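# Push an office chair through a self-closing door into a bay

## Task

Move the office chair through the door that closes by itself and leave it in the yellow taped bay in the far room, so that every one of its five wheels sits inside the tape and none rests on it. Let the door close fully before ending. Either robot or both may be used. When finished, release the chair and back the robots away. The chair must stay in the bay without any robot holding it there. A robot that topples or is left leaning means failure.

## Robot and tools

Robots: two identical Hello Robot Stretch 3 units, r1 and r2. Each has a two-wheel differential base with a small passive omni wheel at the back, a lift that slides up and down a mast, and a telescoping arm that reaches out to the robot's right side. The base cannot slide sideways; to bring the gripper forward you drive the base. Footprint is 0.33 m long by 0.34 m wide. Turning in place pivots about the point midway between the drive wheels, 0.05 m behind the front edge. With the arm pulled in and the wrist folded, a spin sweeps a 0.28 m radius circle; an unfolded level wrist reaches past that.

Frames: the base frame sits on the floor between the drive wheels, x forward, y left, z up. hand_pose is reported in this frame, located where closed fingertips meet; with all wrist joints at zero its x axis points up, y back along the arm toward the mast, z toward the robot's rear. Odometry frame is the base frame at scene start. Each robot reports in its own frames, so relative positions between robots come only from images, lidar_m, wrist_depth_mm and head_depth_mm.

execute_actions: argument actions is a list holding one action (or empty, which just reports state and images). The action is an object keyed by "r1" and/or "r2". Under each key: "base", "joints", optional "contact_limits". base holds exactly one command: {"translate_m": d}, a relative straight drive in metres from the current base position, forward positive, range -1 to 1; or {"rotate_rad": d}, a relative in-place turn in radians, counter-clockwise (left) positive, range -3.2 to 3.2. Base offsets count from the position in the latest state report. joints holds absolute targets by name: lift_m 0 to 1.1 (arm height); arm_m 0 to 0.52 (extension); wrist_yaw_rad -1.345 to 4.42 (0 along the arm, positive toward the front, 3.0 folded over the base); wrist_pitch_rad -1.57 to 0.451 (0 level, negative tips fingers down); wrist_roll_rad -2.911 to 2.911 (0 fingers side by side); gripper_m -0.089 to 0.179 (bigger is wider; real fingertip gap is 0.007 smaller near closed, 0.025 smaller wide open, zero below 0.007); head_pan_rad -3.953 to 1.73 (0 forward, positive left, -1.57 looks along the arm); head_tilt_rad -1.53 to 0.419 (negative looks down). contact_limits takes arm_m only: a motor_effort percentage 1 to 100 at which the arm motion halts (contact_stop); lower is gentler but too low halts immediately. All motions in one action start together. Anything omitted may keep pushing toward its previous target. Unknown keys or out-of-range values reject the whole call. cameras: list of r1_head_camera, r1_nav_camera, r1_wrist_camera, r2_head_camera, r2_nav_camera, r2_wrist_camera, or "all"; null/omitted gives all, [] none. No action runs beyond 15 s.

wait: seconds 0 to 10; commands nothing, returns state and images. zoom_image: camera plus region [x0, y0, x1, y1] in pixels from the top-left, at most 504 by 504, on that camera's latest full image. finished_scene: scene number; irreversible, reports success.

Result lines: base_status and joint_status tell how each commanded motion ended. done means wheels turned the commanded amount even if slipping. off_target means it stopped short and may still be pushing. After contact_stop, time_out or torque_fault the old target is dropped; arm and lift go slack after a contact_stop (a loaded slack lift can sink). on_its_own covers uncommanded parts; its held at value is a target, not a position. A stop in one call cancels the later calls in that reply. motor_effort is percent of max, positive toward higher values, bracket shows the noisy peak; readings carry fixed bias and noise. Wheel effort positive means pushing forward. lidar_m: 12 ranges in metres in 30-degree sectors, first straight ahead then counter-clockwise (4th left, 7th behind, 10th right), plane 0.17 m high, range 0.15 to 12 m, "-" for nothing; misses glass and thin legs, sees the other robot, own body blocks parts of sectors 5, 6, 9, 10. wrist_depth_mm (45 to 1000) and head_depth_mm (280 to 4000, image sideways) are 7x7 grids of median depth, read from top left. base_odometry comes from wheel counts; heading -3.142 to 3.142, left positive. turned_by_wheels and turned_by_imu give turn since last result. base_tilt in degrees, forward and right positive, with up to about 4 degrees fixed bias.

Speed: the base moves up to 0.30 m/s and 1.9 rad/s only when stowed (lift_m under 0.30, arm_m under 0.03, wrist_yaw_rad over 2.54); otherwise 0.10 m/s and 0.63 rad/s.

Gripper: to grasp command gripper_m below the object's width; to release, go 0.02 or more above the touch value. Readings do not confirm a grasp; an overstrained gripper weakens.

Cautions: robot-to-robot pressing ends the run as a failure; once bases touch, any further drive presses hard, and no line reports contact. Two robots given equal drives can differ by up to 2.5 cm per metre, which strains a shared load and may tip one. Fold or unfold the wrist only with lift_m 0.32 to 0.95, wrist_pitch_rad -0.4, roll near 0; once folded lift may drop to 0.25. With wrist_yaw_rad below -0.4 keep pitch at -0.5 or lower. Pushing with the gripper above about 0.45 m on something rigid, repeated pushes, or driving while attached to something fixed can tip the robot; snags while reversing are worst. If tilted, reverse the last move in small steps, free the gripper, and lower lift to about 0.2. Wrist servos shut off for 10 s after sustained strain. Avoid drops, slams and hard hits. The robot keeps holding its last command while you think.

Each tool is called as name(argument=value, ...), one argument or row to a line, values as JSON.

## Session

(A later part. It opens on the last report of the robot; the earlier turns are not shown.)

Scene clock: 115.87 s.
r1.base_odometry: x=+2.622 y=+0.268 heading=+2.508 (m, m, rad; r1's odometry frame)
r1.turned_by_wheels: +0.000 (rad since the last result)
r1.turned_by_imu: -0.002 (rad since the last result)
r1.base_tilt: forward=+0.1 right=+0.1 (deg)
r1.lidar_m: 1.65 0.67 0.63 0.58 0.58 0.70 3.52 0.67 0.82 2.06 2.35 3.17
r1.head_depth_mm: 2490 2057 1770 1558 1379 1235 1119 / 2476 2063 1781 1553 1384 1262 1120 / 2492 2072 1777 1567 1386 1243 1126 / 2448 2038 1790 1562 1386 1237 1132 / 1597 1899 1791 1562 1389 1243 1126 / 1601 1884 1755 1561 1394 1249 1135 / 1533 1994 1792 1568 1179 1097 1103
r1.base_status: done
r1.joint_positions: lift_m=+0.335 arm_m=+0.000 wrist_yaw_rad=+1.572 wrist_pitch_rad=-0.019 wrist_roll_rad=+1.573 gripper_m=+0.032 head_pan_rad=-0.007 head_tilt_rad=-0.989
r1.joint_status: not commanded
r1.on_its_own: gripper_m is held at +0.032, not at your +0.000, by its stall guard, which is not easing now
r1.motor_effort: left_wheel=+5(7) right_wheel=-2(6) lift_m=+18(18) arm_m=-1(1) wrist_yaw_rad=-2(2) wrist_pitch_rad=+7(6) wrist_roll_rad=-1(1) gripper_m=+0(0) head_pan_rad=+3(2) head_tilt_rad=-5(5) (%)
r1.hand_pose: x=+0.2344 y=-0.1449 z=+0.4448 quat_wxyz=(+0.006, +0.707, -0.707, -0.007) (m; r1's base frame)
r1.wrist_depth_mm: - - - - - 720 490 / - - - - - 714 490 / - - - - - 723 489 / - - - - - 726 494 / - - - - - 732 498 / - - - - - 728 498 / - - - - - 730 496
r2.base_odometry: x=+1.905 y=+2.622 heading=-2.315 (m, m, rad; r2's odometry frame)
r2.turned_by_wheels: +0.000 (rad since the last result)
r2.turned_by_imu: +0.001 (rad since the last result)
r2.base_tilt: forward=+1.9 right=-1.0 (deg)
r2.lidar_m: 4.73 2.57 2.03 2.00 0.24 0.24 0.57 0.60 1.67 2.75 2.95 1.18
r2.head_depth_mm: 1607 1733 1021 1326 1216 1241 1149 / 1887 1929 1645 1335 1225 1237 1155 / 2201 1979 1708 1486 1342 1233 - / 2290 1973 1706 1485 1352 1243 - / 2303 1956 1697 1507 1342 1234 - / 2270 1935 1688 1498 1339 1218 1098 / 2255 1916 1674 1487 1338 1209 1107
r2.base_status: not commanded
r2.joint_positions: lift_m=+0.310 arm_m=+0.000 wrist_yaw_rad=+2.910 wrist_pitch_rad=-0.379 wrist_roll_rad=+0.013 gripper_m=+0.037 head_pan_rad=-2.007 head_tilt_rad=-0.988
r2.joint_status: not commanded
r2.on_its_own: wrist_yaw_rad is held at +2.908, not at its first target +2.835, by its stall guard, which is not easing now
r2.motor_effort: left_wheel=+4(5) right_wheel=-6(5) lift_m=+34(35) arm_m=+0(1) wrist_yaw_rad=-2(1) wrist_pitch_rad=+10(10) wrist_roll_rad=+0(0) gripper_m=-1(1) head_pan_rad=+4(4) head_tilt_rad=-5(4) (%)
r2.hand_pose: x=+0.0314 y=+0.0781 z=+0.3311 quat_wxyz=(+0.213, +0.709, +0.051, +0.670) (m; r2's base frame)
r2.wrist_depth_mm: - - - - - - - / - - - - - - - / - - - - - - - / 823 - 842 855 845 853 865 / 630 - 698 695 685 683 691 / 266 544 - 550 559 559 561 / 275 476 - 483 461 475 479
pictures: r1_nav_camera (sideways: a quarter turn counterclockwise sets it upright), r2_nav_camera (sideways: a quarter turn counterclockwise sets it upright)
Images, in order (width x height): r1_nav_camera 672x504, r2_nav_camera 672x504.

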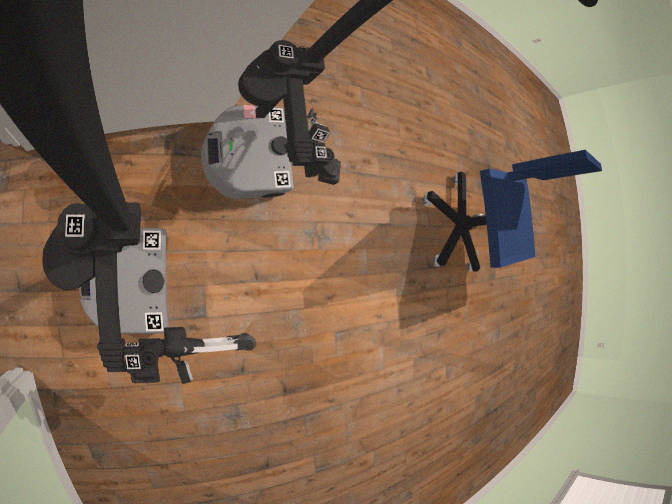

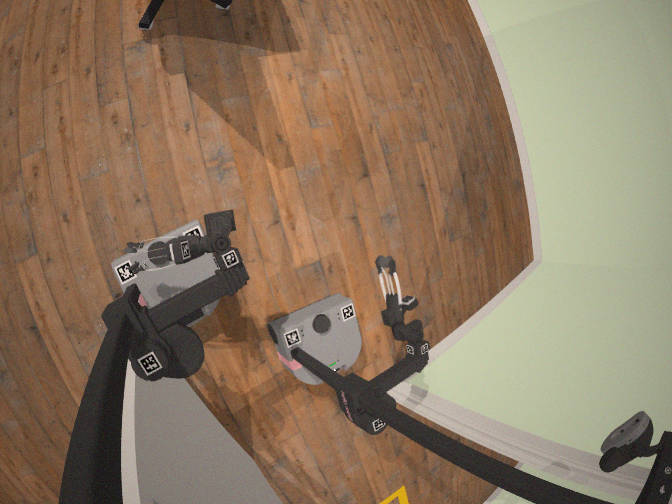

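execute_actions(
  actions=[
    {"r1":{"joints":{"wrist_roll_rad":0,"wrist_pitch_rad":-0.4,"wrist_yaw_rad":3}}},
  ],
  cameras=[],
)

execute_actions(
  actions=[
    {"r1":{"joints":{"lift_m":0.285}}},
  ],
  cameras=[],
)

execute_actions(
  actions=[
    {"r1":{"base":{"translate_m":0.97}}},
  ],
  cameras=[],
)

execute_actions(
  actions=[
    {"r1":{"base":{"rotate_rad":1.42}}},
  ],
  cameras=[],
)

execute_actions(
  actions=[
    {"r1":{"base":{"translate_m":1}}},
  ],
  cameras=[],
)

execute_actions(
  actions=[
    {"r1":{"base":{"rotate_rad":-1.9},"joints":{"lift_m":0.43}}},
  ],
  cameras=[],
)

execute_actions(
  actions=[
    {"r1":{"base":{"translate_m":0.15},"joints":{"wrist_yaw_rad":1.3,"wrist_pitch_rad":0,"gripper_m":0.17}}},
  ],
  cameras=["r1_nav_camera","r1_wrist_camera","r1_head_camera"],
)

Scene clock: 118.03 s.
r1.base_odometry: x=+2.622 y=+0.268 heading=+2.508 (m, m, rad; r1's odometry frame)
r1.turned_by_wheels: +0.000 (rad since the last result)
r1.turned_by_imu: +0.000 (rad since the last result)
r1.base_tilt: forward=+0.0 right=+0.0 (deg)
r1.lidar_m: 1.64 0.67 0.63 0.58 0.58 0.70 3.54 0.67 0.81 2.07 2.35 3.16
r1.head_depth_mm: 2486 2069 1768 1553 1375 1238 1123 / 2464 2085 1782 1550 1383 1242 1126 / 2509 2075 1777 1548 1388 1239 1127 / 2441 2016 1797 1551 1384 1246 1130 / 1595 1870 1789 1560 1393 1246 1129 / 1602 1873 1749 1564 1381 1244 1133 / 1544 2020 1791 1573 1180 1088 1101
r1.base_status: not commanded
r1.joint_positions: lift_m=+0.335 arm_m=+0.000 wrist_yaw_rad=+2.998 wrist_pitch_rad=-0.415 wrist_roll_rad=+0.007 gripper_m=+0.032 head_pan_rad=-0.007 head_tilt_rad=-0.989
r1.joint_status: all done
r1.on_its_own: gripper_m is held at +0.032, not at your +0.000, by its stall guard, which is not easing now
r1.motor_effort: left_wheel=+5(5) right_wheel=-2(2) lift_m=+18(18) arm_m=+0(0) wrist_yaw_rad=+2(2) wrist_pitch_rad=+5(5) wrist_roll_rad=-3(4) gripper_m=+1(1) head_pan_rad=+3(2) head_tilt_rad=-5(5) (%)
r1.hand_pose: x=+0.0110 y=+0.0773 z=+0.3486 quat_wxyz=(+0.196, +0.703, +0.095, +0.677) (m; r1's base frame)
r1.wrist_depth_mm: 464 - 556 606 - - 452 / 499 - 599 663 - - - / 536 - 659 724 692 991 - / 587 - 731 775 565 550 831 / 626 653 - 669 581 597 668 / 555 556 - 561 571 563 570 / 479 499 - 491 486 489 486
r2.base_odometry: x=+1.905 y=+2.622 heading=-2.315 (m, m, rad; r2's odometry frame)
r2.turned_by_wheels: +0.000 (rad since the last result)
r2.turned_by_imu: +0.000 (rad since the last result)
r2.base_tilt: forward=+1.9 right=-1.1 (deg)
r2.lidar_m: 4.73 2.56 2.03 1.99 0.24 0.24 0.57 0.60 1.67 2.76 2.95 1.18
r2.head_depth_mm: 1606 1734 1020 1320 1206 1240 1153 / 1872 1932 1071 1272 1224 1240 1158 / 2211 1989 1715 1514 1337 1235 - / 2305 1956 1710 1514 1347 1242 - / 2289 1938 1695 1502 1349 1235 - / 2277 1942 1694 1488 1345 1224 1101 / 2261 1925 1663 1487 1332 1212 1107
r2.base_status: not commanded
r2.joint_positions: lift_m=+0.310 arm_m=+0.000 wrist_yaw_rad=+2.910 wrist_pitch_rad=-0.379 wrist_roll_rad=+0.013 gripper_m=+0.037 head_pan_rad=-2.007 head_tilt_rad=-0.988
r2.joint_status: not commanded
r2.on_its_own: wrist_yaw_rad is held at +2.908, not at its first target +2.835, by its stall guard, which is not easing now
r2.motor_effort: left_wheel=+4(5) right_wheel=-6(5) lift_m=+34(35) arm_m=+0(0) wrist_yaw_rad=-2(1) wrist_pitch_rad=+10(10) wrist_roll_rad=+0(0) gripper_m=+0(1) head_pan_rad=+4(4) head_tilt_rad=-3(4) (%)
r2.hand_pose: x=+0.0314 y=+0.0781 z=+0.3311 quat_wxyz=(+0.213, +0.709, +0.051, +0.670) (m; r2's base frame)
r2.wrist_depth_mm: - - - - - - - / - - - - - - - / - - - - - - - / 818 - 826 838 852 858 884 / 630 - 693 693 691 673 686 / 266 539 - 554 565 557 569 / 274 479 - 488 460 478 478
pictures: none
No camera images: the call's "cameras" was empty. Leave "cameras" out to get every camera's image.

Scene clock: 119.30 s.
r1.base_odometry: x=+2.622 y=+0.268 heading=+2.508 (m, m, rad; r1's odometry frame)
r1.turned_by_wheels: +0.000 (rad since the last result)
r1.turned_by_imu: +0.000 (rad since the last result)
r1.base_tilt: forward=+0.1 right=+0.1 (deg)
r1.lidar_m: 1.64 0.67 0.63 0.58 0.58 0.70 3.53 0.67 0.81 2.06 2.35 3.17
r1.head_depth_mm: 2510 2065 1766 1552 1378 1242 1125 / 2507 2083 1772 1556 1375 1247 1129 / 2501 2085 1772 1565 1383 1244 1130 / 2412 2046 1782 1570 1384 1247 1126 / 1596 1901 1791 1565 1384 1240 1134 / 1605 1868 1759 1572 1389 1245 1140 / 1540 2016 1794 1566 1181 1095 1104
r1.base_status: not commanded
r1.joint_positions: lift_m=+0.285 arm_m=+0.000 wrist_yaw_rad=+2.998 wrist_pitch_rad=-0.416 wrist_roll_rad=+0.007 gripper_m=+0.032 head_pan_rad=-0.007 head_tilt_rad=-0.989
r1.joint_status: all done
r1.on_its_own: gripper_m is held at +0.032, not at your +0.000, by its stall guard, which is not easing now
r1.motor_effort: left_wheel=+5(5) right_wheel=-2(2) lift_m=+17(22) arm_m=-1(1) wrist_yaw_rad=+2(1) wrist_pitch_rad=+6(6) wrist_roll_rad=-3(3) gripper_m=+0(0) head_pan_rad=+2(2) head_tilt_rad=-5(6) (%)
r1.hand_pose: x=+0.0109 y=+0.0771 z=+0.2984 quat_wxyz=(+0.196, +0.703, +0.096, +0.677) (m; r1's base frame)
r1.wrist_depth_mm: 459 - 553 608 - - - / 500 - 598 661 720 - - / 542 - 661 735 605 581 941 / 586 - 692 717 526 512 711 / 581 592 - 590 574 574 599 / 497 499 - 518 511 503 506 / 439 - - - 432 433 434
r2.base_odometry: x=+1.905 y=+2.622 heading=-2.315 (m, m, rad; r2's odometry frame)
r2.turned_by_wheels: +0.000 (rad since the last result)
r2.turned_by_imu: +0.000 (rad since the last result)
r2.base_tilt: forward=+1.8 right=-1.1 (deg)
r2.lidar_m: 4.71 2.57 2.02 1.99 0.24 0.24 0.57 0.60 1.67 2.75 2.95 1.19
r2.head_depth_mm: 1611 1738 1699 1295 1205 1246 1150 / 1888 1925 1725 1271 1214 1237 1157 / 2215 1983 1712 1517 1342 1228 - / 2308 1963 1701 1507 1355 1248 - / 2291 1952 1695 1501 1343 1235 - / 2267 1936 1695 1492 1335 1219 1099 / 2256 1923 1679 1489 1332 1210 1107
r2.base_status: not commanded
r2.joint_positions: lift_m=+0.310 arm_m=+0.000 wrist_yaw_rad=+2.910 wrist_pitch_rad=-0.379 wrist_roll_rad=+0.013 gripper_m=+0.037 head_pan_rad=-2.007 head_tilt_rad=-0.988
r2.joint_status: not commanded
r2.on_its_own: wrist_yaw_rad is held at +2.908, not at its first target +2.835, by its stall guard, which is not easing now
r2.motor_effort: left_wheel=+4(4) right_wheel=-5(5) lift_m=+34(34) arm_m=+0(0) wrist_yaw_rad=-1(2) wrist_pitch_rad=+10(10) wrist_roll_rad=+0(0) gripper_m=-1(0) head_pan_rad=+4(4) head_tilt_rad=-3(3) (%)
r2.hand_pose: x=+0.0314 y=+0.0781 z=+0.3311 quat_wxyz=(+0.213, +0.709, +0.051, +0.670) (m; r2's base frame)
r2.wrist_depth_mm: - - - - - - - / - - - - - - - / - - - - - - - / 821 - 835 856 861 857 887 / 628 - 693 692 690 673 687 / 267 537 - 546 568 565 563 / 275 479 - 487 458 480 479
pictures: none
No camera images: the call's "cameras" was empty. Leave "cameras" out to get every camera's image.

Scene clock: 124.23 s.
r1.base_odometry: x=+1.841 y=+0.843 heading=+2.508 (m, m, rad; r1's odometry frame)
r1.turned_by_wheels: +0.000 (rad since the last result)
r1.turned_by_imu: +0.001 (rad since the last result)
r1.base_tilt: forward=+0.1 right=+0.0 (deg)
r1.lidar_m: 4.27 0.70 2.63 2.51 0.69 0.69 1.59 1.59 2.15 2.26 2.33 3.12
r1.head_depth_mm: 2488 2063 1783 1552 1383 1237 1124 / 2528 2080 1781 1554 1378 1249 1128 / 2535 2068 1784 1556 1379 1235 1126 / 2526 2120 1796 1503 1362 1230 1126 / 2474 2111 1127 987 939 1242 1128 / 2511 2103 1132 988 926 1244 1131 / 2578 2099 1144 996 926 1211 1136
r1.base_status: done
r1.joint_positions: lift_m=+0.285 arm_m=+0.000 wrist_yaw_rad=+2.998 wrist_pitch_rad=-0.416 wrist_roll_rad=+0.007 gripper_m=+0.032 head_pan_rad=-0.007 head_tilt_rad=-0.989
r1.joint_status: not commanded
r1.on_its_own: gripper_m is held at +0.032, not at your +0.000, by its stall guard, which is not easing now
r1.motor_effort: left_wheel=+4(17) right_wheel=-2(4) lift_m=+17(17) arm_m=+0(1) wrist_yaw_rad=+2(2) wrist_pitch_rad=+6(6) wrist_roll_rad=-3(3) gripper_m=+0(1) head_pan_rad=+3(2) head_tilt_rad=-6(6) (%)
r1.hand_pose: x=+0.0108 y=+0.0771 z=+0.2983 quat_wxyz=(+0.196, +0.703, +0.096, +0.677) (m; r1's base frame)
r1.wrist_depth_mm: - - - - - - - / - - - - - - - / 914 - 935 927 935 957 810 / 695 - 726 723 721 610 571 / 585 585 - 588 586 596 596 / 496 494 - 518 513 506 507 / 443 - - - 432 435 435
r2.base_odometry: x=+1.905 y=+2.622 heading=-2.315 (m, m, rad; r2's odometry frame)
r2.turned_by_wheels: +0.000 (rad since the last result)
r2.turned_by_imu: +0.001 (rad since the last result)
r2.base_tilt: forward=+1.8 right=-1.1 (deg)
r2.lidar_m: 4.74 2.58 2.02 2.00 0.24 0.24 0.57 1.32 1.67 2.75 0.56 0.56
r2.head_depth_mm: 1604 1730 1712 1533 1376 1244 1147 / 1887 1940 1735 1523 1369 1241 1161 / 2210 1976 1715 1515 1361 1235 - / 2320 1953 1709 1512 1353 1241 - / 2286 1948 1701 1504 1344 1236 - / 2264 1927 1691 1497 1342 1215 1103 / 2248 1928 1677 1486 1331 1212 1110
r2.base_status: not commanded
r2.joint_positions: lift_m=+0.310 arm_m=+0.000 wrist_yaw_rad=+2.910 wrist_pitch_rad=-0.379 wrist_roll_rad=+0.013 gripper_m=+0.037 head_pan_rad=-2.007 head_tilt_rad=-0.988
r2.joint_status: not commanded
r2.on_its_own: wrist_yaw_rad is held at +2.908, not at its first target +2.835, by its stall guard, which is not easing now
r2.motor_effort: left_wheel=+4(4) right_wheel=-5(5) lift_m=+34(35) arm_m=+0(0) wrist_yaw_rad=-1(1) wrist_pitch_rad=+10(10) wrist_roll_rad=+0(0) gripper_m=+0(0) head_pan_rad=+3(4) head_tilt_rad=-5(5) (%)
r2.hand_pose: x=+0.0314 y=+0.0781 z=+0.3311 quat_wxyz=(+0.213, +0.709, +0.051, +0.670) (m; r2's base frame)
r2.wrist_depth_mm: - - - - - - - / - - - - - - - / - - - - - - - / 818 - 834 838 852 871 870 / 632 - 686 686 677 681 682 / 267 545 - 547 567 563 566 / 275 483 - 485 460 476 475
pictures: none
No camera images: the call's "cameras" was empty. Leave "cameras" out to get every camera's image.

Scene clock: 126.30 s.
r1.base_odometry: x=+1.841 y=+0.843 heading=-2.355 (m, m, rad; r1's odometry frame)
r1.turned_by_wheels: +1.420 (rad since the last result)
r1.turned_by_imu: +1.434 (rad since the last result)
r1.base_tilt: forward=+0.1 right=+0.0 (deg)
r1.lidar_m: 2.51 2.53 0.68 1.34 1.74 1.90 2.26 2.27 2.74 4.27 0.70 2.81
r1.head_depth_mm: 2445 2079 1780 1550 1388 1211 1125 / 2443 2095 1773 1554 1376 1247 1125 / 2394 2075 1777 1555 1385 1242 1125 / 2374 2099 1784 1566 1384 1245 1128 / 2378 2094 1790 1569 1389 1250 1130 / 2334 2090 1794 1565 1394 1256 1128 / 2321 2104 1802 1570 1392 1247 1136
r1.base_status: done
r1.joint_positions: lift_m=+0.285 arm_m=+0.000 wrist_yaw_rad=+2.998 wrist_pitch_rad=-0.416 wrist_roll_rad=+0.007 gripper_m=+0.032 head_pan_rad=-0.007 head_tilt_rad=-0.989
r1.joint_status: not commanded
r1.on_its_own: gripper_m is held at +0.032, not at your +0.000, by its stall guard, which is not easing now
r1.motor_effort: left_wheel=-4(13) right_wheel=+3(9) lift_m=+17(17) arm_m=-1(1) wrist_yaw_rad=+1(1) wrist_pitch_rad=+6(6) wrist_roll_rad=-3(3) gripper_m=+0(0) head_pan_rad=+3(2) head_tilt_rad=-5(6) (%)
r1.hand_pose: x=+0.0108 y=+0.0771 z=+0.2983 quat_wxyz=(+0.196, +0.703, +0.096, +0.677) (m; r1's base frame)
r1.wrist_depth_mm: - - - - 993 - - / - - - - 805 - - / 901 - 938 879 688 847 945 / 706 - 719 719 720 727 727 / 583 585 - 588 600 595 598 / 496 498 - 510 510 504 504 / 443 - - - 433 437 433
r2.base_odometry: x=+1.905 y=+2.622 heading=-2.315 (m, m, rad; r2's odometry frame)
r2.turned_by_wheels: +0.000 (rad since the last result)
r2.turned_by_imu: +0.000 (rad since the last result)
r2.base_tilt: forward=+1.8 right=-1.2 (deg)
r2.lidar_m: 4.72 2.57 2.03 2.00 0.24 0.23 0.57 1.32 1.67 2.75 0.64 1.18
r2.head_depth_mm: 1605 1732 1702 1534 1374 1238 1151 / 1881 1930 1734 1519 1369 1235 1162 / 2220 1971 1718 1512 1360 1229 - / 2310 1953 1708 1509 1352 1242 - / 2282 1948 1701 1502 1348 1239 - / 2273 1928 1691 1492 1340 1211 1098 / 2267 1917 1666 1487 1333 1212 1108
r2.base_status: not commanded
r2.joint_positions: lift_m=+0.310 arm_m=+0.000 wrist_yaw_rad=+2.910 wrist_pitch_rad=-0.379 wrist_roll_rad=+0.013 gripper_m=+0.037 head_pan_rad=-2.007 head_tilt_rad=-0.988
r2.joint_status: not commanded
r2.on_its_own: wrist_yaw_rad is held at +2.908, not at its first target +2.835, by its stall guard, which is not easing now
r2.motor_effort: left_wheel=+4(4) right_wheel=-6(5) lift_m=+35(34) arm_m=+0(0) wrist_yaw_rad=+0(2) wrist_pitch_rad=+10(10) wrist_roll_rad=+0(0) gripper_m=+1(1) head_pan_rad=+4(4) head_tilt_rad=-4(3) (%)
r2.hand_pose: x=+0.0314 y=+0.0781 z=+0.3311 quat_wxyz=(+0.213, +0.709, +0.051, +0.670) (m; r2's base frame)
r2.wrist_depth_mm: - - - - - - - / - - - - - - - / - - - - - - - / 832 - 836 839 841 852 874 / 622 - 680 696 691 685 678 / 267 547 - 555 569 560 569 / 274 475 - 489 458 477 476
pictures: none
No camera images: the call's "cameras" was empty. Leave "cameras" out to get every camera's image.

Scene clock: 131.23 s.
r1.base_odometry: x=+1.134 y=+0.135 heading=-2.356 (m, m, rad; r1's odometry frame)
r1.turned_by_wheels: +0.000 (rad since the last result)
r1.turned_by_imu: +0.001 (rad since the last result)
r1.base_tilt: forward=+0.1 right=+0.1 (deg)
r1.lidar_m: 1.53 1.54 1.86 1.75 0.81 0.80 3.24 0.85 0.86 4.09 2.73 1.71
r1.head_depth_mm: 1563 1857 1789 1548 1378 1238 1124 / 1537 1815 1772 1550 1386 1237 1122 / 1508 1783 1785 1548 1377 1248 1128 / 1485 1739 1772 1561 1384 1246 1129 / 1438 1703 1779 1558 1387 1250 1135 / 1413 1660 1783 1569 1396 1247 1138 / 1402 1628 1780 1580 1397 1245 1131
r1.base_status: done
r1.joint_positions: lift_m=+0.285 arm_m=+0.000 wrist_yaw_rad=+2.998 wrist_pitch_rad=-0.417 wrist_roll_rad=+0.007 gripper_m=+0.032 head_pan_rad=-0.007 head_tilt_rad=-0.989
r1.joint_status: not commanded
r1.on_its_own: gripper_m is held at +0.032, not at your +0.000, by its stall guard, which is not easing now
r1.motor_effort: left_wheel=-4(9) right_wheel=+3(8) lift_m=+17(17) arm_m=-1(1) wrist_yaw_rad=+1(1) wrist_pitch_rad=+6(6) wrist_roll_rad=-3(3) gripper_m=+0(0) head_pan_rad=+2(2) head_tilt_rad=-6(6) (%)
r1.hand_pose: x=+0.0108 y=+0.0771 z=+0.2983 quat_wxyz=(+0.196, +0.702, +0.096, +0.677) (m; r1's base frame)
r1.wrist_depth_mm: 719 - - - - - - / 745 - - - - - - / 667 - 927 933 935 951 934 / 663 - 717 726 733 720 736 / 587 583 - 586 588 598 594 / 492 499 - 516 509 504 507 / 439 - - - 432 434 434
r2.base_odometry: x=+1.905 y=+2.622 heading=-2.315 (m, m, rad; r2's odometry frame)
r2.turned_by_wheels: +0.000 (rad since the last result)
r2.turned_by_imu: +0.001 (rad since the last result)
r2.base_tilt: forward=+1.9 right=-1.1 (deg)
r2.lidar_m: 4.73 0.68 2.02 2.00 0.24 0.24 0.57 1.32 1.67 2.76 2.96 1.18
r2.head_depth_mm: 1613 1733 1717 1534 1371 1242 1148 / 1888 1934 1734 1526 1364 1240 1159 / 2208 1977 1721 1514 1360 1230 - / 2317 1957 1713 1510 1347 1241 - / 2296 1959 1700 1508 1345 1236 - / 2264 1925 1685 1492 1350 1216 1096 / 2272 1930 1680 1484 1332 1211 1108
r2.base_status: not commanded
r2.joint_positions: lift_m=+0.310 arm_m=+0.000 wrist_yaw_rad=+2.910 wrist_pitch_rad=-0.379 wrist_roll_rad=+0.013 gripper_m=+0.037 head_pan_rad=-2.007 head_tilt_rad=-0.988
r2.joint_status: not commanded
r2.on_its_own: wrist_yaw_rad is held at +2.908, not at its first target +2.835, by its stall guard, which is not easing now
r2.motor_effort: left_wheel=+5(4) right_wheel=-5(5) lift_m=+35(35) arm_m=+0(0) wrist_yaw_rad=-2(2) wrist_pitch_rad=+10(10) wrist_roll_rad=+0(1) gripper_m=-1(0) head_pan_rad=+4(4) head_tilt_rad=-5(4) (%)
r2.hand_pose: x=+0.0314 y=+0.0781 z=+0.3311 quat_wxyz=(+0.213, +0.709, +0.051, +0.670) (m; r2's base frame)
r2.wrist_depth_mm: - - - - - - - / - - - - - - - / - - - - - - 671 / 833 - 844 844 859 824 568 / 622 - 686 702 690 680 525 / 267 538 - 551 569 558 535 / 276 480 - 487 457 476 479
pictures: none
No camera images: the call's "cameras" was empty. Leave "cameras" out to get every camera's image.

Scene clock: 135.03 s.
r1.base_odometry: x=+1.134 y=+0.135 heading=+2.028 (m, m, rad; r1's odometry frame)
r1.turned_by_wheels: -1.900 (rad since the last result)
r1.turned_by_imu: -1.923 (rad since the last result)
r1.base_tilt: forward=+0.2 right=+0.1 (deg)
r1.lidar_m: 4.23 4.09 2.14 1.58 1.54 1.59 1.81 1.30 0.80 2.52 3.25 0.85
r1.head_depth_mm: 619 676 764 946 1296 1240 1126 / 678 766 878 1039 1354 1240 1124 / 782 901 1126 1536 1360 1239 1129 / 2528 2090 1777 1550 1386 1241 1127 / 2527 2089 1769 1559 1385 1255 1133 / 2524 2091 1803 1563 1381 1255 1132 / 2555 2087 1803 1573 1390 1251 1133
r1.base_status: done
r1.joint_positions: lift_m=+0.430 arm_m=+0.000 wrist_yaw_rad=+2.998 wrist_pitch_rad=-0.417 wrist_roll_rad=+0.007 gripper_m=+0.032 head_pan_rad=-0.007 head_tilt_rad=-0.989
r1.joint_status: all done
r1.on_its_own: gripper_m is held at +0.032, not at your +0.000, by its stall guard, which is not easing now
r1.motor_effort: left_wheel=+4(13) right_wheel=-2(6) lift_m=+26(25) arm_m=-1(2) wrist_yaw_rad=+1(1) wrist_pitch_rad=+6(6) wrist_roll_rad=-3(3) gripper_m=+0(0) head_pan_rad=+2(3) head_tilt_rad=-6(6) (%)
r1.hand_pose: x=+0.0108 y=+0.0770 z=+0.4426 quat_wxyz=(+0.196, +0.702, +0.096, +0.677) (m; r1's base frame)
r1.wrist_depth_mm: - - - - - - - / - - - - - - - / - - - - - - - / 972 - 983 987 975 983 - / 793 779 - 797 797 796 805 / 666 669 - 667 683 677 682 / 586 578 581 591 584 586 588
r2.base_odometry: x=+1.905 y=+2.622 heading=-2.315 (m, m, rad; r2's odometry frame)
r2.turned_by_wheels: +0.000 (rad since the last result)
r2.turned_by_imu: +0.000 (rad since the last result)
r2.base_tilt: forward=+1.8 right=-1.1 (deg)
r2.lidar_m: 4.72 0.81 2.02 2.00 0.24 0.24 0.57 1.32 1.67 2.75 2.95 1.18
r2.head_depth_mm: 1606 1733 1713 1541 1374 1239 1152 / 1888 1934 1734 1526 1364 1243 1158 / 2198 1969 1716 1525 1358 1234 - / 2317 1965 1708 1510 1357 1242 - / 2294 1956 1690 1505 1347 1230 - / 2273 1932 1690 1489 1332 1217 1097 / 2256 1924 1672 1490 1334 1212 1107
r2.base_status: not commanded
r2.joint_positions: lift_m=+0.310 arm_m=+0.000 wrist_yaw_rad=+2.910 wrist_pitch_rad=-0.379 wrist_roll_rad=+0.013 gripper_m=+0.037 head_pan_rad=-2.007 head_tilt_rad=-0.988
r2.joint_status: not commanded
r2.on_its_own: wrist_yaw_rad is held at +2.908, not at its first target +2.835, by its stall guard, which is not easing now
r2.motor_effort: left_wheel=+4(5) right_wheel=-5(5) lift_m=+34(35) arm_m=+0(0) wrist_yaw_rad=-1(1) wrist_pitch_rad=+10(10) wrist_roll_rad=+0(1) gripper_m=+1(0) head_pan_rad=+4(4) head_tilt_rad=-4(3) (%)
r2.hand_pose: x=+0.0314 y=+0.0781 z=+0.3311 quat_wxyz=(+0.213, +0.709, +0.051, +0.670) (m; r2's base frame)
r2.wrist_depth_mm: - - - - - - - / - - - - - - - / - - - - - - 764 / 809 - 843 847 846 639 566 / 635 - 684 692 689 654 579 / 265 547 - 561 563 559 564 / 276 480 - 483 460 476 482
pictures: none
No camera images: the call's "cameras" was empty. Leave "cameras" out to get every camera's image.

Scene clock: 137.70 s.
r1.base_odometry: x=+1.068 y=+0.270 heading=+2.028 (m, m, rad; r1's odometry frame)
r1.turned_by_wheels: +0.000 (rad since the last result)
r1.turned_by_imu: +0.000 (rad since the last result)
r1.base_tilt: forward=+0.1 right=+0.1 (deg)
r1.lidar_m: 4.10 3.95 2.25 1.66 1.62 1.67 1.94 0.94 0.88 2.71 3.16 0.72
r1.head_depth_mm: 2507 561 634 730 899 1228 1136 / 602 637 735 866 1315 1262 1123 / 2439 1944 885 1478 1378 1236 1125 / 2513 2088 1773 1562 1383 1247 1134 / 2548 2101 1786 1566 1390 1241 1132 / 2525 2092 1806 1551 1385 1248 1133 / 2518 2104 1788 1574 1395 1248 1138
r1.base_status: done
r1.joint_positions: lift_m=+0.430 arm_m=+0.000 wrist_yaw_rad=+1.302 wrist_pitch_rad=-0.023 wrist_roll_rad=+0.006 gripper_m=+0.170 head_pan_rad=-0.007 head_tilt_rad=-0.989
r1.joint_status: all done
r1.motor_effort: left_wheel=+4(12) right_wheel=-2(3) lift_m=+26(26) arm_m=-1(1) wrist_yaw_rad=-1(3) wrist_pitch_rad=+8(9) wrist_roll_rad=-2(3) gripper_m=+0(89) head_pan_rad=+3(3) head_tilt_rad=-5(5) (%)
r1.hand_pose: x=+0.2251 y=-0.2131 z=+0.5383 quat_wxyz=(+0.566, +0.436, -0.559, +0.421) (m; r1's base frame)
r1.wrist_depth_mm: - - 376 295 272 - - / - - 391 306 285 - - / - - 411 - - - - / - - 432 588 593 - - / - - 458 377 351 - - / - - - 385 312 - - / 847 880 838 702 725 838 887
r2.base_odometry: x=+1.905 y=+2.622 heading=-2.315 (m, m, rad; r2's odometry frame)
r2.turned_by_wheels: +0.000 (rad since the last result)
r2.turned_by_imu: +0.000 (rad since the last result)
r2.base_tilt: forward=+1.9 right=-1.0 (deg)
r2.lidar_m: 4.72 0.88 2.03 2.00 0.24 0.24 0.57 1.32 1.67 2.75 2.95 1.18
r2.head_depth_mm: 1604 1736 1718 1541 1371 1245 1154 / 1882 1935 1726 1522 1367 1236 1160 / 2206 1981 1712 1513 1364 1235 - / 2320 1971 1709 1508 1355 1239 - / 2288 1950 1698 1501 1345 1232 - / 2261 1937 1683 1493 1341 1219 1098 / 2250 1932 1673 1481 1333 1210 1110
r2.base_status: not commanded
r2.joint_positions: lift_m=+0.310 arm_m=+0.000 wrist_yaw_rad=+2.910 wrist_pitch_rad=-0.379 wrist_roll_rad=+0.013 gripper_m=+0.037 head_pan_rad=-2.007 head_tilt_rad=-0.988
r2.joint_status: not commanded
r2.on_its_own: wrist_yaw_rad is held at +2.908, not at its first target +2.835, by its stall guard, which is not easing now
r2.motor_effort: left_wheel=+4(5) right_wheel=-6(5) lift_m=+34(35) arm_m=+1(0) wrist_yaw_rad=-2(1) wrist_pitch_rad=+9(10) wrist_roll_rad=+0(0) gripper_m=+0(0) head_pan_rad=+4(4) head_tilt_rad=-4(3) (%)
r2.hand_pose: x=+0.0314 y=+0.0781 z=+0.3311 quat_wxyz=(+0.213, +0.709, +0.051, +0.670) (m; r2's base frame)
r2.wrist_depth_mm: - - - - - - - / - - - - - - - / - - - - - - - / 818 - 830 844 865 856 606 / 627 - 700 693 697 683 593 / 267 540 - 552 564 559 562 / 277 481 - 484 460 476 476
pictures: r1_head_camera (sideways: a quarter turn clockwise sets it upright), r1_nav_camera (sideways: a quarter turn counterclockwise sets it upright), r1_wrist_camera
Images, in order (width x height): r1_head_camera 896x504, r1_nav_camera 672x504, r1_wrist_camera 644x364.

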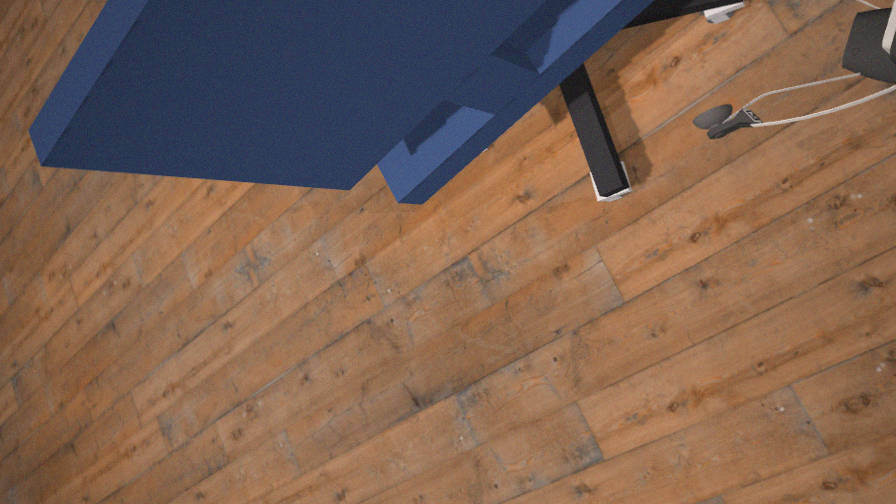

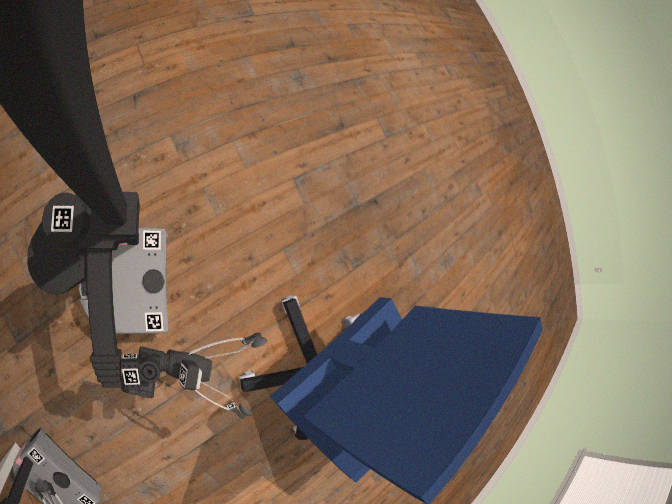

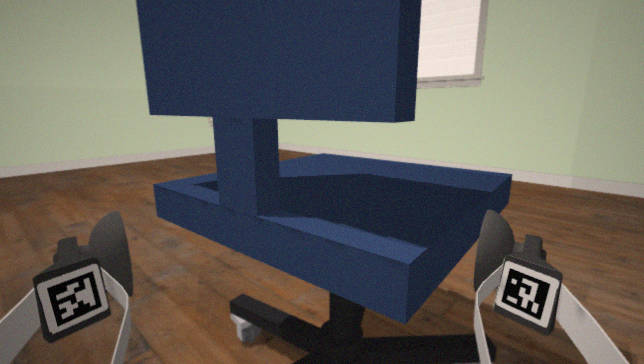

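execute_actions(
  actions=[
    {"r1":{"base":{"translate_m":0.31},"joints":{"lift_m":0.415}}},
  ],
  cameras=["r1_nav_camera","r1_wrist_camera"],
)

execute_actions(
  actions=[
    {"r1":{"joints":{"gripper_m":0.0}}},
  ],
  cameras=["r1_wrist_camera"],
)

execute_actions(
  actions=[
    {"r1":{"base":{"rotate_rad":0.7}}},
  ],
  cameras=["r1_nav_camera","r1_wrist_camera"],
)

Scene clock: 142.07 s.
r1.base_odometry: x=+0.931 y=+0.548 heading=+2.028 (m, m, rad; r1's odometry frame)
r1.turned_by_wheels: +0.000 (rad since the last result)
r1.turned_by_imu: +0.000 (rad since the last result)
r1.base_tilt: forward=+0.1 right=+0.0 (deg)
r1.lidar_m: 3.84 3.69 2.45 1.82 1.77 1.83 2.23 1.09 2.40 3.10 0.48 3.16
r1.head_depth_mm: 2475 2056 414 425 500 605 735 / 2535 2084 442 502 608 795 1116 / 2492 2089 1783 1562 1313 1222 1115 / 2529 2102 1779 1555 1381 1250 1123 / 2504 2090 1793 1558 1384 1240 1128 / 2539 2107 1788 1562 1394 1246 1135 / 2553 2107 1803 1561 1388 1243 1141
r1.base_status: done
r1.joint_positions: lift_m=+0.415 arm_m=+0.000 wrist_yaw_rad=+1.302 wrist_pitch_rad=-0.023 wrist_roll_rad=+0.006 gripper_m=+0.170 head_pan_rad=-0.007 head_tilt_rad=-0.989
r1.joint_status: all done
r1.motor_effort: left_wheel=+4(12) right_wheel=-3(4) lift_m=+16(25) arm_m=-1(1) wrist_yaw_rad=-2(2) wrist_pitch_rad=+8(8) wrist_roll_rad=-3(3) gripper_m=+0(0) head_pan_rad=+2(2) head_tilt_rad=-5(5) (%)
r1.hand_pose: x=+0.2251 y=-0.2131 z=+0.5242 quat_wxyz=(+0.566, +0.436, -0.559, +0.421) (m; r1's base frame)
r1.wrist_depth_mm: - 160 118 93 77 65 57 / - 170 123 96 79 67 58 / - - 129 100 109 - - / - - 135 103 115 - - / - 317 142 107 122 339 312 / - 234 150 112 130 - 222 / 826 238 158 117 139 169 173
r2.base_odometry: x=+1.905 y=+2.622 heading=-2.315 (m, m, rad; r2's odometry frame)
r2.turned_by_wheels: +0.000 (rad since the last result)
r2.turned_by_imu: +0.001 (rad since the last result)
r2.base_tilt: forward=+1.8 right=-1.0 (deg)
r2.lidar_m: 1.09 2.57 2.02 2.00 0.24 0.24 0.57 1.32 1.67 2.75 2.96 1.19
r2.head_depth_mm: 1612 1730 1706 1533 1373 1238 1151 / 1900 1937 1735 1530 1366 1238 1156 / 2218 1973 1719 1517 1362 1228 - / 2306 1964 1715 1517 1350 1243 - / 2298 1951 1690 1504 1345 1237 - / 2265 1930 1682 1492 1341 1216 1098 / 2259 1928 1675 1485 1331 1211 1109
r2.base_status: not commanded
r2.joint_positions: lift_m=+0.310 arm_m=+0.000 wrist_yaw_rad=+2.910 wrist_pitch_rad=-0.379 wrist_roll_rad=+0.013 gripper_m=+0.037 head_pan_rad=-2.007 head_tilt_rad=-0.988
r2.joint_status: not commanded
r2.on_its_own: wrist_yaw_rad is held at +2.908, not at its first target +2.835, by its stall guard, which is not easing now
r2.motor_effort: left_wheel=+4(4) right_wheel=-5(5) lift_m=+35(35) arm_m=+0(0) wrist_yaw_rad=-1(2) wrist_pitch_rad=+10(10) wrist_roll_rad=+0(0) gripper_m=+0(0) head_pan_rad=+4(4) head_tilt_rad=-4(4) (%)
r2.hand_pose: x=+0.0314 y=+0.0781 z=+0.3311 quat_wxyz=(+0.213, +0.709, +0.051, +0.670) (m; r2's base frame)
r2.wrist_depth_mm: - - - - - - - / - - - - - - - / - - - - - - - / 828 - 824 821 863 862 882 / 627 - 692 694 694 679 687 / 267 542 - 544 569 559 572 / 276 481 - 488 462 480 473
pictures: r1_nav_camera (sideways: a quarter turn counterclockwise sets it upright), r1_wrist_camera
Images, in order (width x height): r1_nav_camera 672x504, r1_wrist_camera 644x364.

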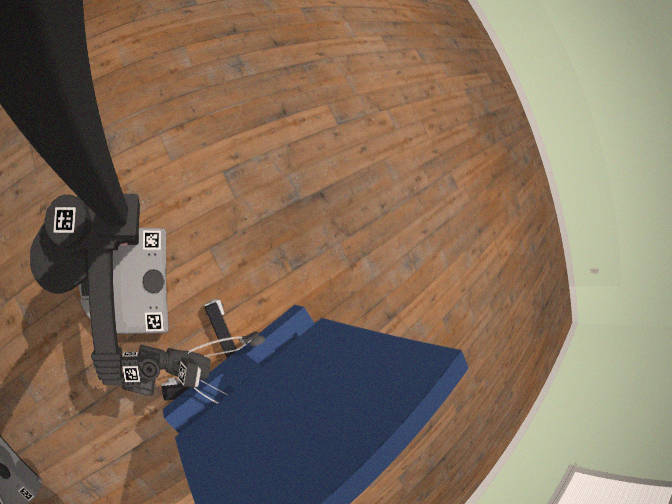

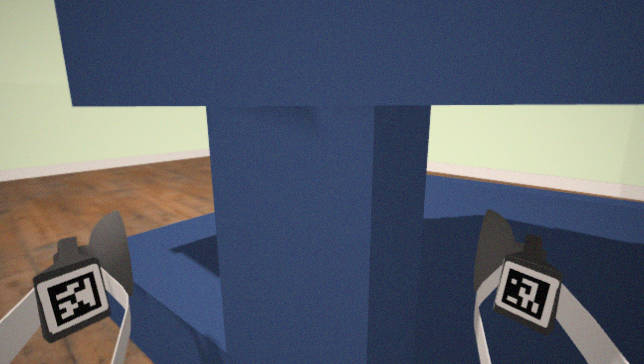

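Scene clock: 144.37 s.
r1.base_odometry: x=+0.931 y=+0.548 heading=+2.028 (m, m, rad; r1's odometry frame)
r1.turned_by_wheels: +0.000 (rad since the last result)
r1.turned_by_imu: +0.000 (rad since the last result)
r1.base_tilt: forward=+0.0 right=+0.0 (deg)
r1.lidar_m: 3.84 3.67 2.45 1.81 1.78 1.83 2.23 1.09 2.39 3.11 0.48 3.15
r1.head_depth_mm: 2509 2065 422 446 515 609 731 / 2515 2076 464 541 643 822 1112 / 2485 2086 1788 1551 1322 1244 1112 / 2497 2074 1770 1562 1384 1252 1126 / 2515 2107 1789 1553 1384 1247 1131 / 2553 2102 1796 1564 1392 1247 1132 / 2566 2081 1792 1560 1387 1254 1134
r1.base_status: not commanded
r1.joint_positions: lift_m=+0.415 arm_m=+0.000 wrist_yaw_rad=+1.326 wrist_pitch_rad=-0.022 wrist_roll_rad=+0.003 gripper_m=+0.001 head_pan_rad=-0.007 head_tilt_rad=-0.989
r1.joint_status: all done
r1.on_its_own: wrist_yaw_rad is at rest, and its effort (-21) is outside its rest range (-12 to +12)
r1.motor_effort: left_wheel=+10(11) right_wheel=-9(13) lift_m=+17(17) arm_m=+0(1) wrist_yaw_rad=-21(21) wrist_pitch_rad=+8(8) wrist_roll_rad=-1(3) gripper_m=-30(100) head_pan_rad=+3(2) head_tilt_rad=-5(4) (%)
r1.hand_pose: x=+0.2266 y=-0.2074 z=+0.5242 quat_wxyz=(+0.562, +0.442, -0.553, +0.428) (m; r1's base frame)
r1.wrist_depth_mm: - 205 128 93 73 60 51 / - 221 134 96 75 62 52 / - - 141 109 - - - / - - 149 113 467 - - / - - 141 118 304 313 314 / - - 152 123 - 224 223 / 856 825 174 128 173 174 173
r2.base_odometry: x=+1.905 y=+2.622 heading=-2.315 (m, m, rad; r2's odometry frame)
r2.turned_by_wheels: +0.000 (rad since the last result)
r2.turned_by_imu: +0.000 (rad since the last result)
r2.base_tilt: forward=+1.8 right=-1.1 (deg)
r2.lidar_m: 1.09 2.57 2.02 1.99 0.24 0.24 0.57 1.32 1.67 2.75 2.96 1.18
r2.head_depth_mm: 1604 1733 1717 1526 1375 1245 1152 / 1892 1931 1724 1528 1370 1239 1158 / 2211 1971 1723 1512 1363 1226 - / 2317 1961 1716 1513 1356 1247 - / 2287 1946 1695 1502 1347 1235 - / 2266 1923 1684 1491 1343 1218 1102 / 2236 1925 1678 1491 1331 1211 1110
r2.base_status: not commanded
r2.joint_positions: lift_m=+0.310 arm_m=+0.000 wrist_yaw_rad=+2.910 wrist_pitch_rad=-0.379 wrist_roll_rad=+0.013 gripper_m=+0.037 head_pan_rad=-2.007 head_tilt_rad=-0.988
r2.joint_status: not commanded
r2.on_its_own: wrist_yaw_rad is held at +2.908, not at its first target +2.835, by its stall guard, which is not easing now
r2.motor_effort: left_wheel=+5(4) right_wheel=-6(5) lift_m=+35(35) arm_m=+0(0) wrist_yaw_rad=-1(1) wrist_pitch_rad=+10(10) wrist_roll_rad=+0(0) gripper_m=+0(0) head_pan_rad=+4(4) head_tilt_rad=-4(4) (%)
r2.hand_pose: x=+0.0314 y=+0.0781 z=+0.3311 quat_wxyz=(+0.213, +0.709, +0.051, +0.670) (m; r2's base frame)
r2.wrist_depth_mm: - - - - - - - / - - - - - - - / - - - - - - - / 818 - 831 849 860 863 872 / 616 - 679 689 697 686 681 / 267 545 - 550 571 564 562 / 276 476 - 482 461 475 475
pictures: r1_wrist_camera
Images, in order (width x height): r1_wrist_camera 644x364.

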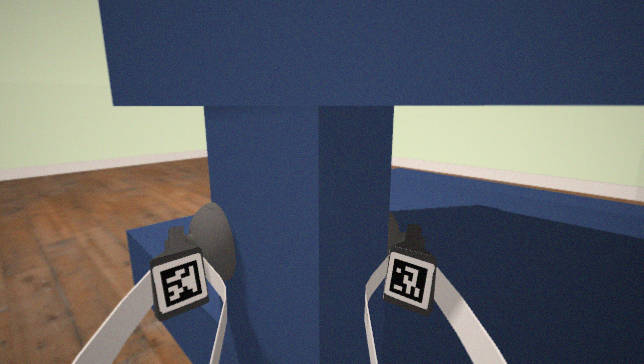

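Scene clock: 146.87 s.
r1.base_odometry: x=+0.931 y=+0.548 heading=+2.728 (m, m, rad; r1's odometry frame)
r1.turned_by_wheels: +0.700 (rad since the last result)
r1.turned_by_imu: +0.693 (rad since the last result)
r1.base_tilt: forward=+0.0 right=+0.0 (deg)
r1.lidar_m: 3.68 2.15 1.77 1.76 1.94 2.16 1.09 2.39 3.04 3.02 0.47 3.72
r1.head_depth_mm: 2502 2085 509 540 577 614 709 / 2487 2062 1783 1496 873 1159 1127 / 2519 2084 1779 1554 1386 1221 1129 / 2498 2098 1786 1560 1383 1246 1127 / 2519 2091 1786 1566 1386 1246 1132 / 2554 2090 1789 1572 1387 1252 1132 / 2570 2099 1797 1574 1394 1252 1139
r1.base_status: done
r1.joint_positions: lift_m=+0.415 arm_m=+0.001 wrist_yaw_rad=+1.323 wrist_pitch_rad=-0.029 wrist_roll_rad=-0.014 gripper_m=+0.004 head_pan_rad=-0.006 head_tilt_rad=-0.989
r1.joint_status: not commanded
r1.on_its_own: wrist_yaw_rad is at rest, and its effort (-19) is outside its rest range (-12 to +12)
r1.motor_effort: left_wheel=+0(29) right_wheel=-2(31) lift_m=+19(19) arm_m=-5(6) wrist_yaw_rad=-19(93) wrist_pitch_rad=+11(13) wrist_roll_rad=+6(32) gripper_m=-21(39) head_pan_rad=+2(3) head_tilt_rad=-6(5) (%)
r1.hand_pose: x=+0.2263 y=-0.2082 z=+0.5225 quat_wxyz=(+0.568, +0.439, -0.547, +0.429) (m; r1's base frame)
r1.wrist_depth_mm: - - 152 65 48 - - / - - 163 67 48 - - / - - 175 127 - - - / - - 191 132 - 531 - / - - 139 136 339 315 318 / - - 145 142 229 223 226 / 833 851 783 150 172 174 175
r2.base_odometry: x=+1.905 y=+2.622 heading=-2.315 (m, m, rad; r2's odometry frame)
r2.turned_by_wheels: +0.000 (rad since the last result)
r2.turned_by_imu: +0.000 (rad since the last result)
r2.base_tilt: forward=+1.8 right=-1.0 (deg)
r2.lidar_m: 1.05 1.06 2.03 1.99 0.24 0.24 0.57 1.32 1.67 2.75 2.95 4.35
r2.head_depth_mm: 1610 1742 1704 1540 1378 1240 1154 / 1880 1940 1725 1529 1366 1236 1162 / 2214 1967 1703 1520 1358 1234 - / 2310 1964 1704 1503 1356 1244 - / 2287 1959 1689 1502 1351 1235 - / 2277 1942 1685 1494 1340 1216 1102 / 2239 1919 1675 1490 1329 1208 1108
r2.base_status: not commanded
r2.joint_positions: lift_m=+0.310 arm_m=+0.000 wrist_yaw_rad=+2.910 wrist_pitch_rad=-0.379 wrist_roll_rad=+0.013 gripper_m=+0.037 head_pan_rad=-2.007 head_tilt_rad=-0.988
r2.joint_status: not commanded
r2.on_its_own: wrist_yaw_rad is held at +2.908, not at its first target +2.835, by its stall guard, which is not easing now
r2.motor_effort: left_wheel=+5(4) right_wheel=-5(5) lift_m=+35(35) arm_m=+0(0) wrist_yaw_rad=-2(2) wrist_pitch_rad=+10(10) wrist_roll_rad=+0(0) gripper_m=+0(1) head_pan_rad=+4(4) head_tilt_rad=-4(5) (%)
r2.hand_pose: x=+0.0314 y=+0.0781 z=+0.3311 quat_wxyz=(+0.213, +0.709, +0.051, +0.670) (m; r2's base frame)
r2.wrist_depth_mm: - - - - - - - / - - - - - - - / - - - - - - - / 814 - 826 846 851 854 879 / 633 - 680 693 689 682 694 / 267 546 - 554 562 566 573 / 276 478 - 488 460 478 482
pictures: r1_nav_camera (sideways: a quarter turn counterclockwise sets it upright), r1_wrist_camera
Images, in order (width x height): r1_nav_camera 672x504, r1_wrist_camera 644x364.

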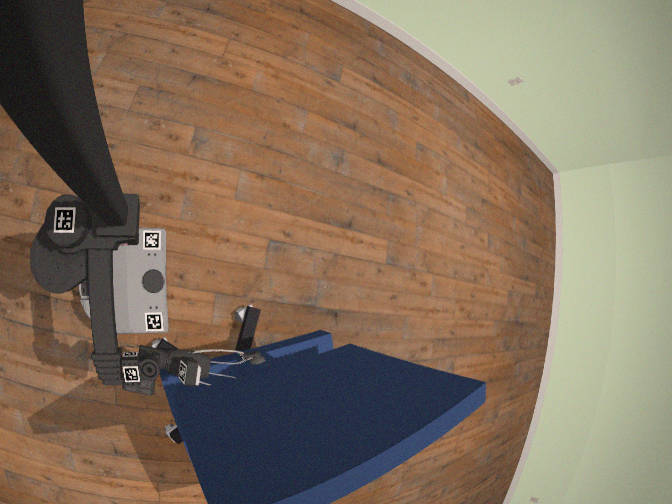

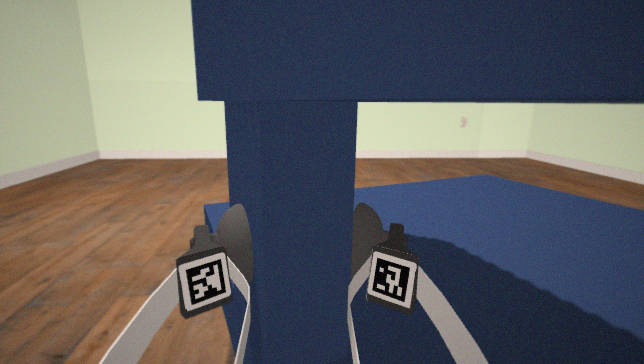

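execute_actions(
  actions=[
    {"r1":{"base":{"rotate_rad":-1.2},"joints":{"gripper_m":0.11}}},
  ],
  cameras=["r1_nav_camera","r1_wrist_camera"],
)

Scene clock: 149.80 s.
r1.base_odometry: x=+0.931 y=+0.548 heading=+1.529 (m, m, rad; r1's odometry frame)
r1.turned_by_wheels: -1.200 (rad since the last result)
r1.turned_by_imu: -1.210 (rad since the last result)
r1.base_tilt: forward=+0.2 right=+0.1 (deg)
r1.lidar_m: 0.51 3.79 3.69 2.41 1.81 1.75 1.84 2.22 1.09 2.40 3.10 3.02
r1.head_depth_mm: 2513 2072 486 685 1375 1239 1140 / 2479 2063 441 569 887 1240 1127 / 2499 2070 423 485 685 1222 1116 / 2546 2067 1789 425 568 1143 1126 / 2542 2101 1791 385 485 767 1132 / 2528 2097 1785 372 425 618 1124 / 2515 2101 1801 366 385 1249 1133
r1.base_status: done
r1.joint_positions: lift_m=+0.415 arm_m=+0.000 wrist_yaw_rad=+1.302 wrist_pitch_rad=-0.024 wrist_roll_rad=-0.007 gripper_m=+0.110 head_pan_rad=-0.006 head_tilt_rad=-0.989
r1.joint_status: all done
r1.motor_effort: left_wheel=+4(26) right_wheel=-2(12) lift_m=+19(19) arm_m=-1(4) wrist_yaw_rad=-2(61) wrist_pitch_rad=+8(10) wrist_roll_rad=+3(6) gripper_m=+1(86) head_pan_rad=+2(3) head_tilt_rad=-5(5) (%)
r1.hand_pose: x=+0.2250 y=-0.2132 z=+0.5237 quat_wxyz=(+0.570, +0.434, -0.555, +0.423) (m; r1's base frame)
r1.wrist_depth_mm: 215 254 321 - - - - / 219 260 329 - - - - / 224 - - - - - - / 228 515 - - - - - / 233 312 373 - - - - / 236 - - - - - - / 233 826 854 861 866 861 876
r2.base_odometry: x=+1.905 y=+2.622 heading=-2.315 (m, m, rad; r2's odometry frame)
r2.turned_by_wheels: +0.000 (rad since the last result)
r2.turned_by_imu: +0.000 (rad since the last result)
r2.base_tilt: forward=+1.9 right=-1.1 (deg)
r2.lidar_m: 1.09 2.57 2.02 1.99 0.24 0.24 0.57 1.32 1.67 2.75 2.96 4.37
r2.head_depth_mm: 1602 1729 1707 1532 1367 1246 1154 / 1890 1928 1738 1526 1369 1236 1154 / 2215 1977 1726 1516 1369 1233 - / 2315 1968 1710 1513 1351 1243 - / 2275 1942 1689 1498 1347 1236 - / 2280 1940 1689 1490 1342 1217 1097 / 2258 1930 1680 1488 1331 1215 1107
r2.base_status: not commanded
r2.joint_positions: lift_m=+0.310 arm_m=+0.000 wrist_yaw_rad=+2.910 wrist_pitch_rad=-0.379 wrist_roll_rad=+0.013 gripper_m=+0.037 head_pan_rad=-2.007 head_tilt_rad=-0.988
r2.joint_status: not commanded
r2.on_its_own: wrist_yaw_rad is held at +2.908, not at its first target +2.835, by its stall guard, which is not easing now
r2.motor_effort: left_wheel=+5(5) right_wheel=-5(5) lift_m=+34(35) arm_m=+0(1) wrist_yaw_rad=-2(1) wrist_pitch_rad=+10(10) wrist_roll_rad=+0(0) gripper_m=-1(0) head_pan_rad=+4(4) head_tilt_rad=-5(4) (%)
r2.hand_pose: x=+0.0314 y=+0.0781 z=+0.3311 quat_wxyz=(+0.213, +0.709, +0.051, +0.670) (m; r2's base frame)
r2.wrist_depth_mm: - - - - - - - / - - - - - - - / - - - - - - - / 822 - 841 844 858 854 866 / 618 - 691 693 691 668 682 / 266 543 - 555 565 559 563 / 275 477 - 487 459 478 483
pictures: r1_nav_camera (sideways: a quarter turn counterclockwise sets it upright), r1_wrist_camera
Images, in order (width x height): r1_nav_camera 672x504, r1_wrist_camera 644x364.

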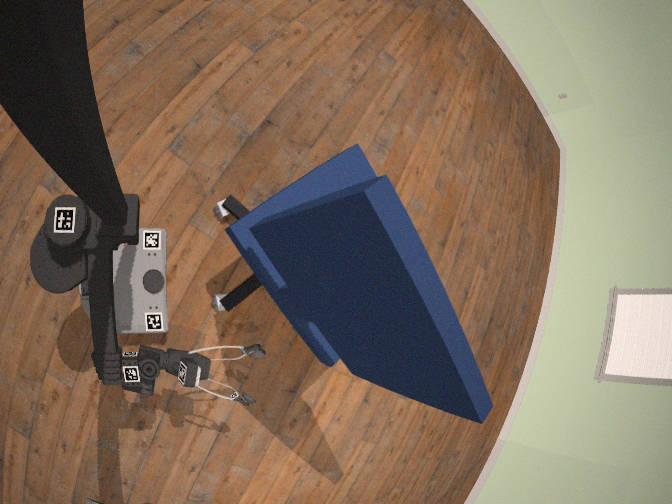

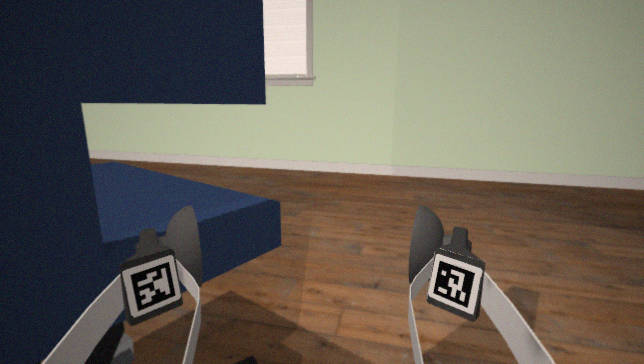

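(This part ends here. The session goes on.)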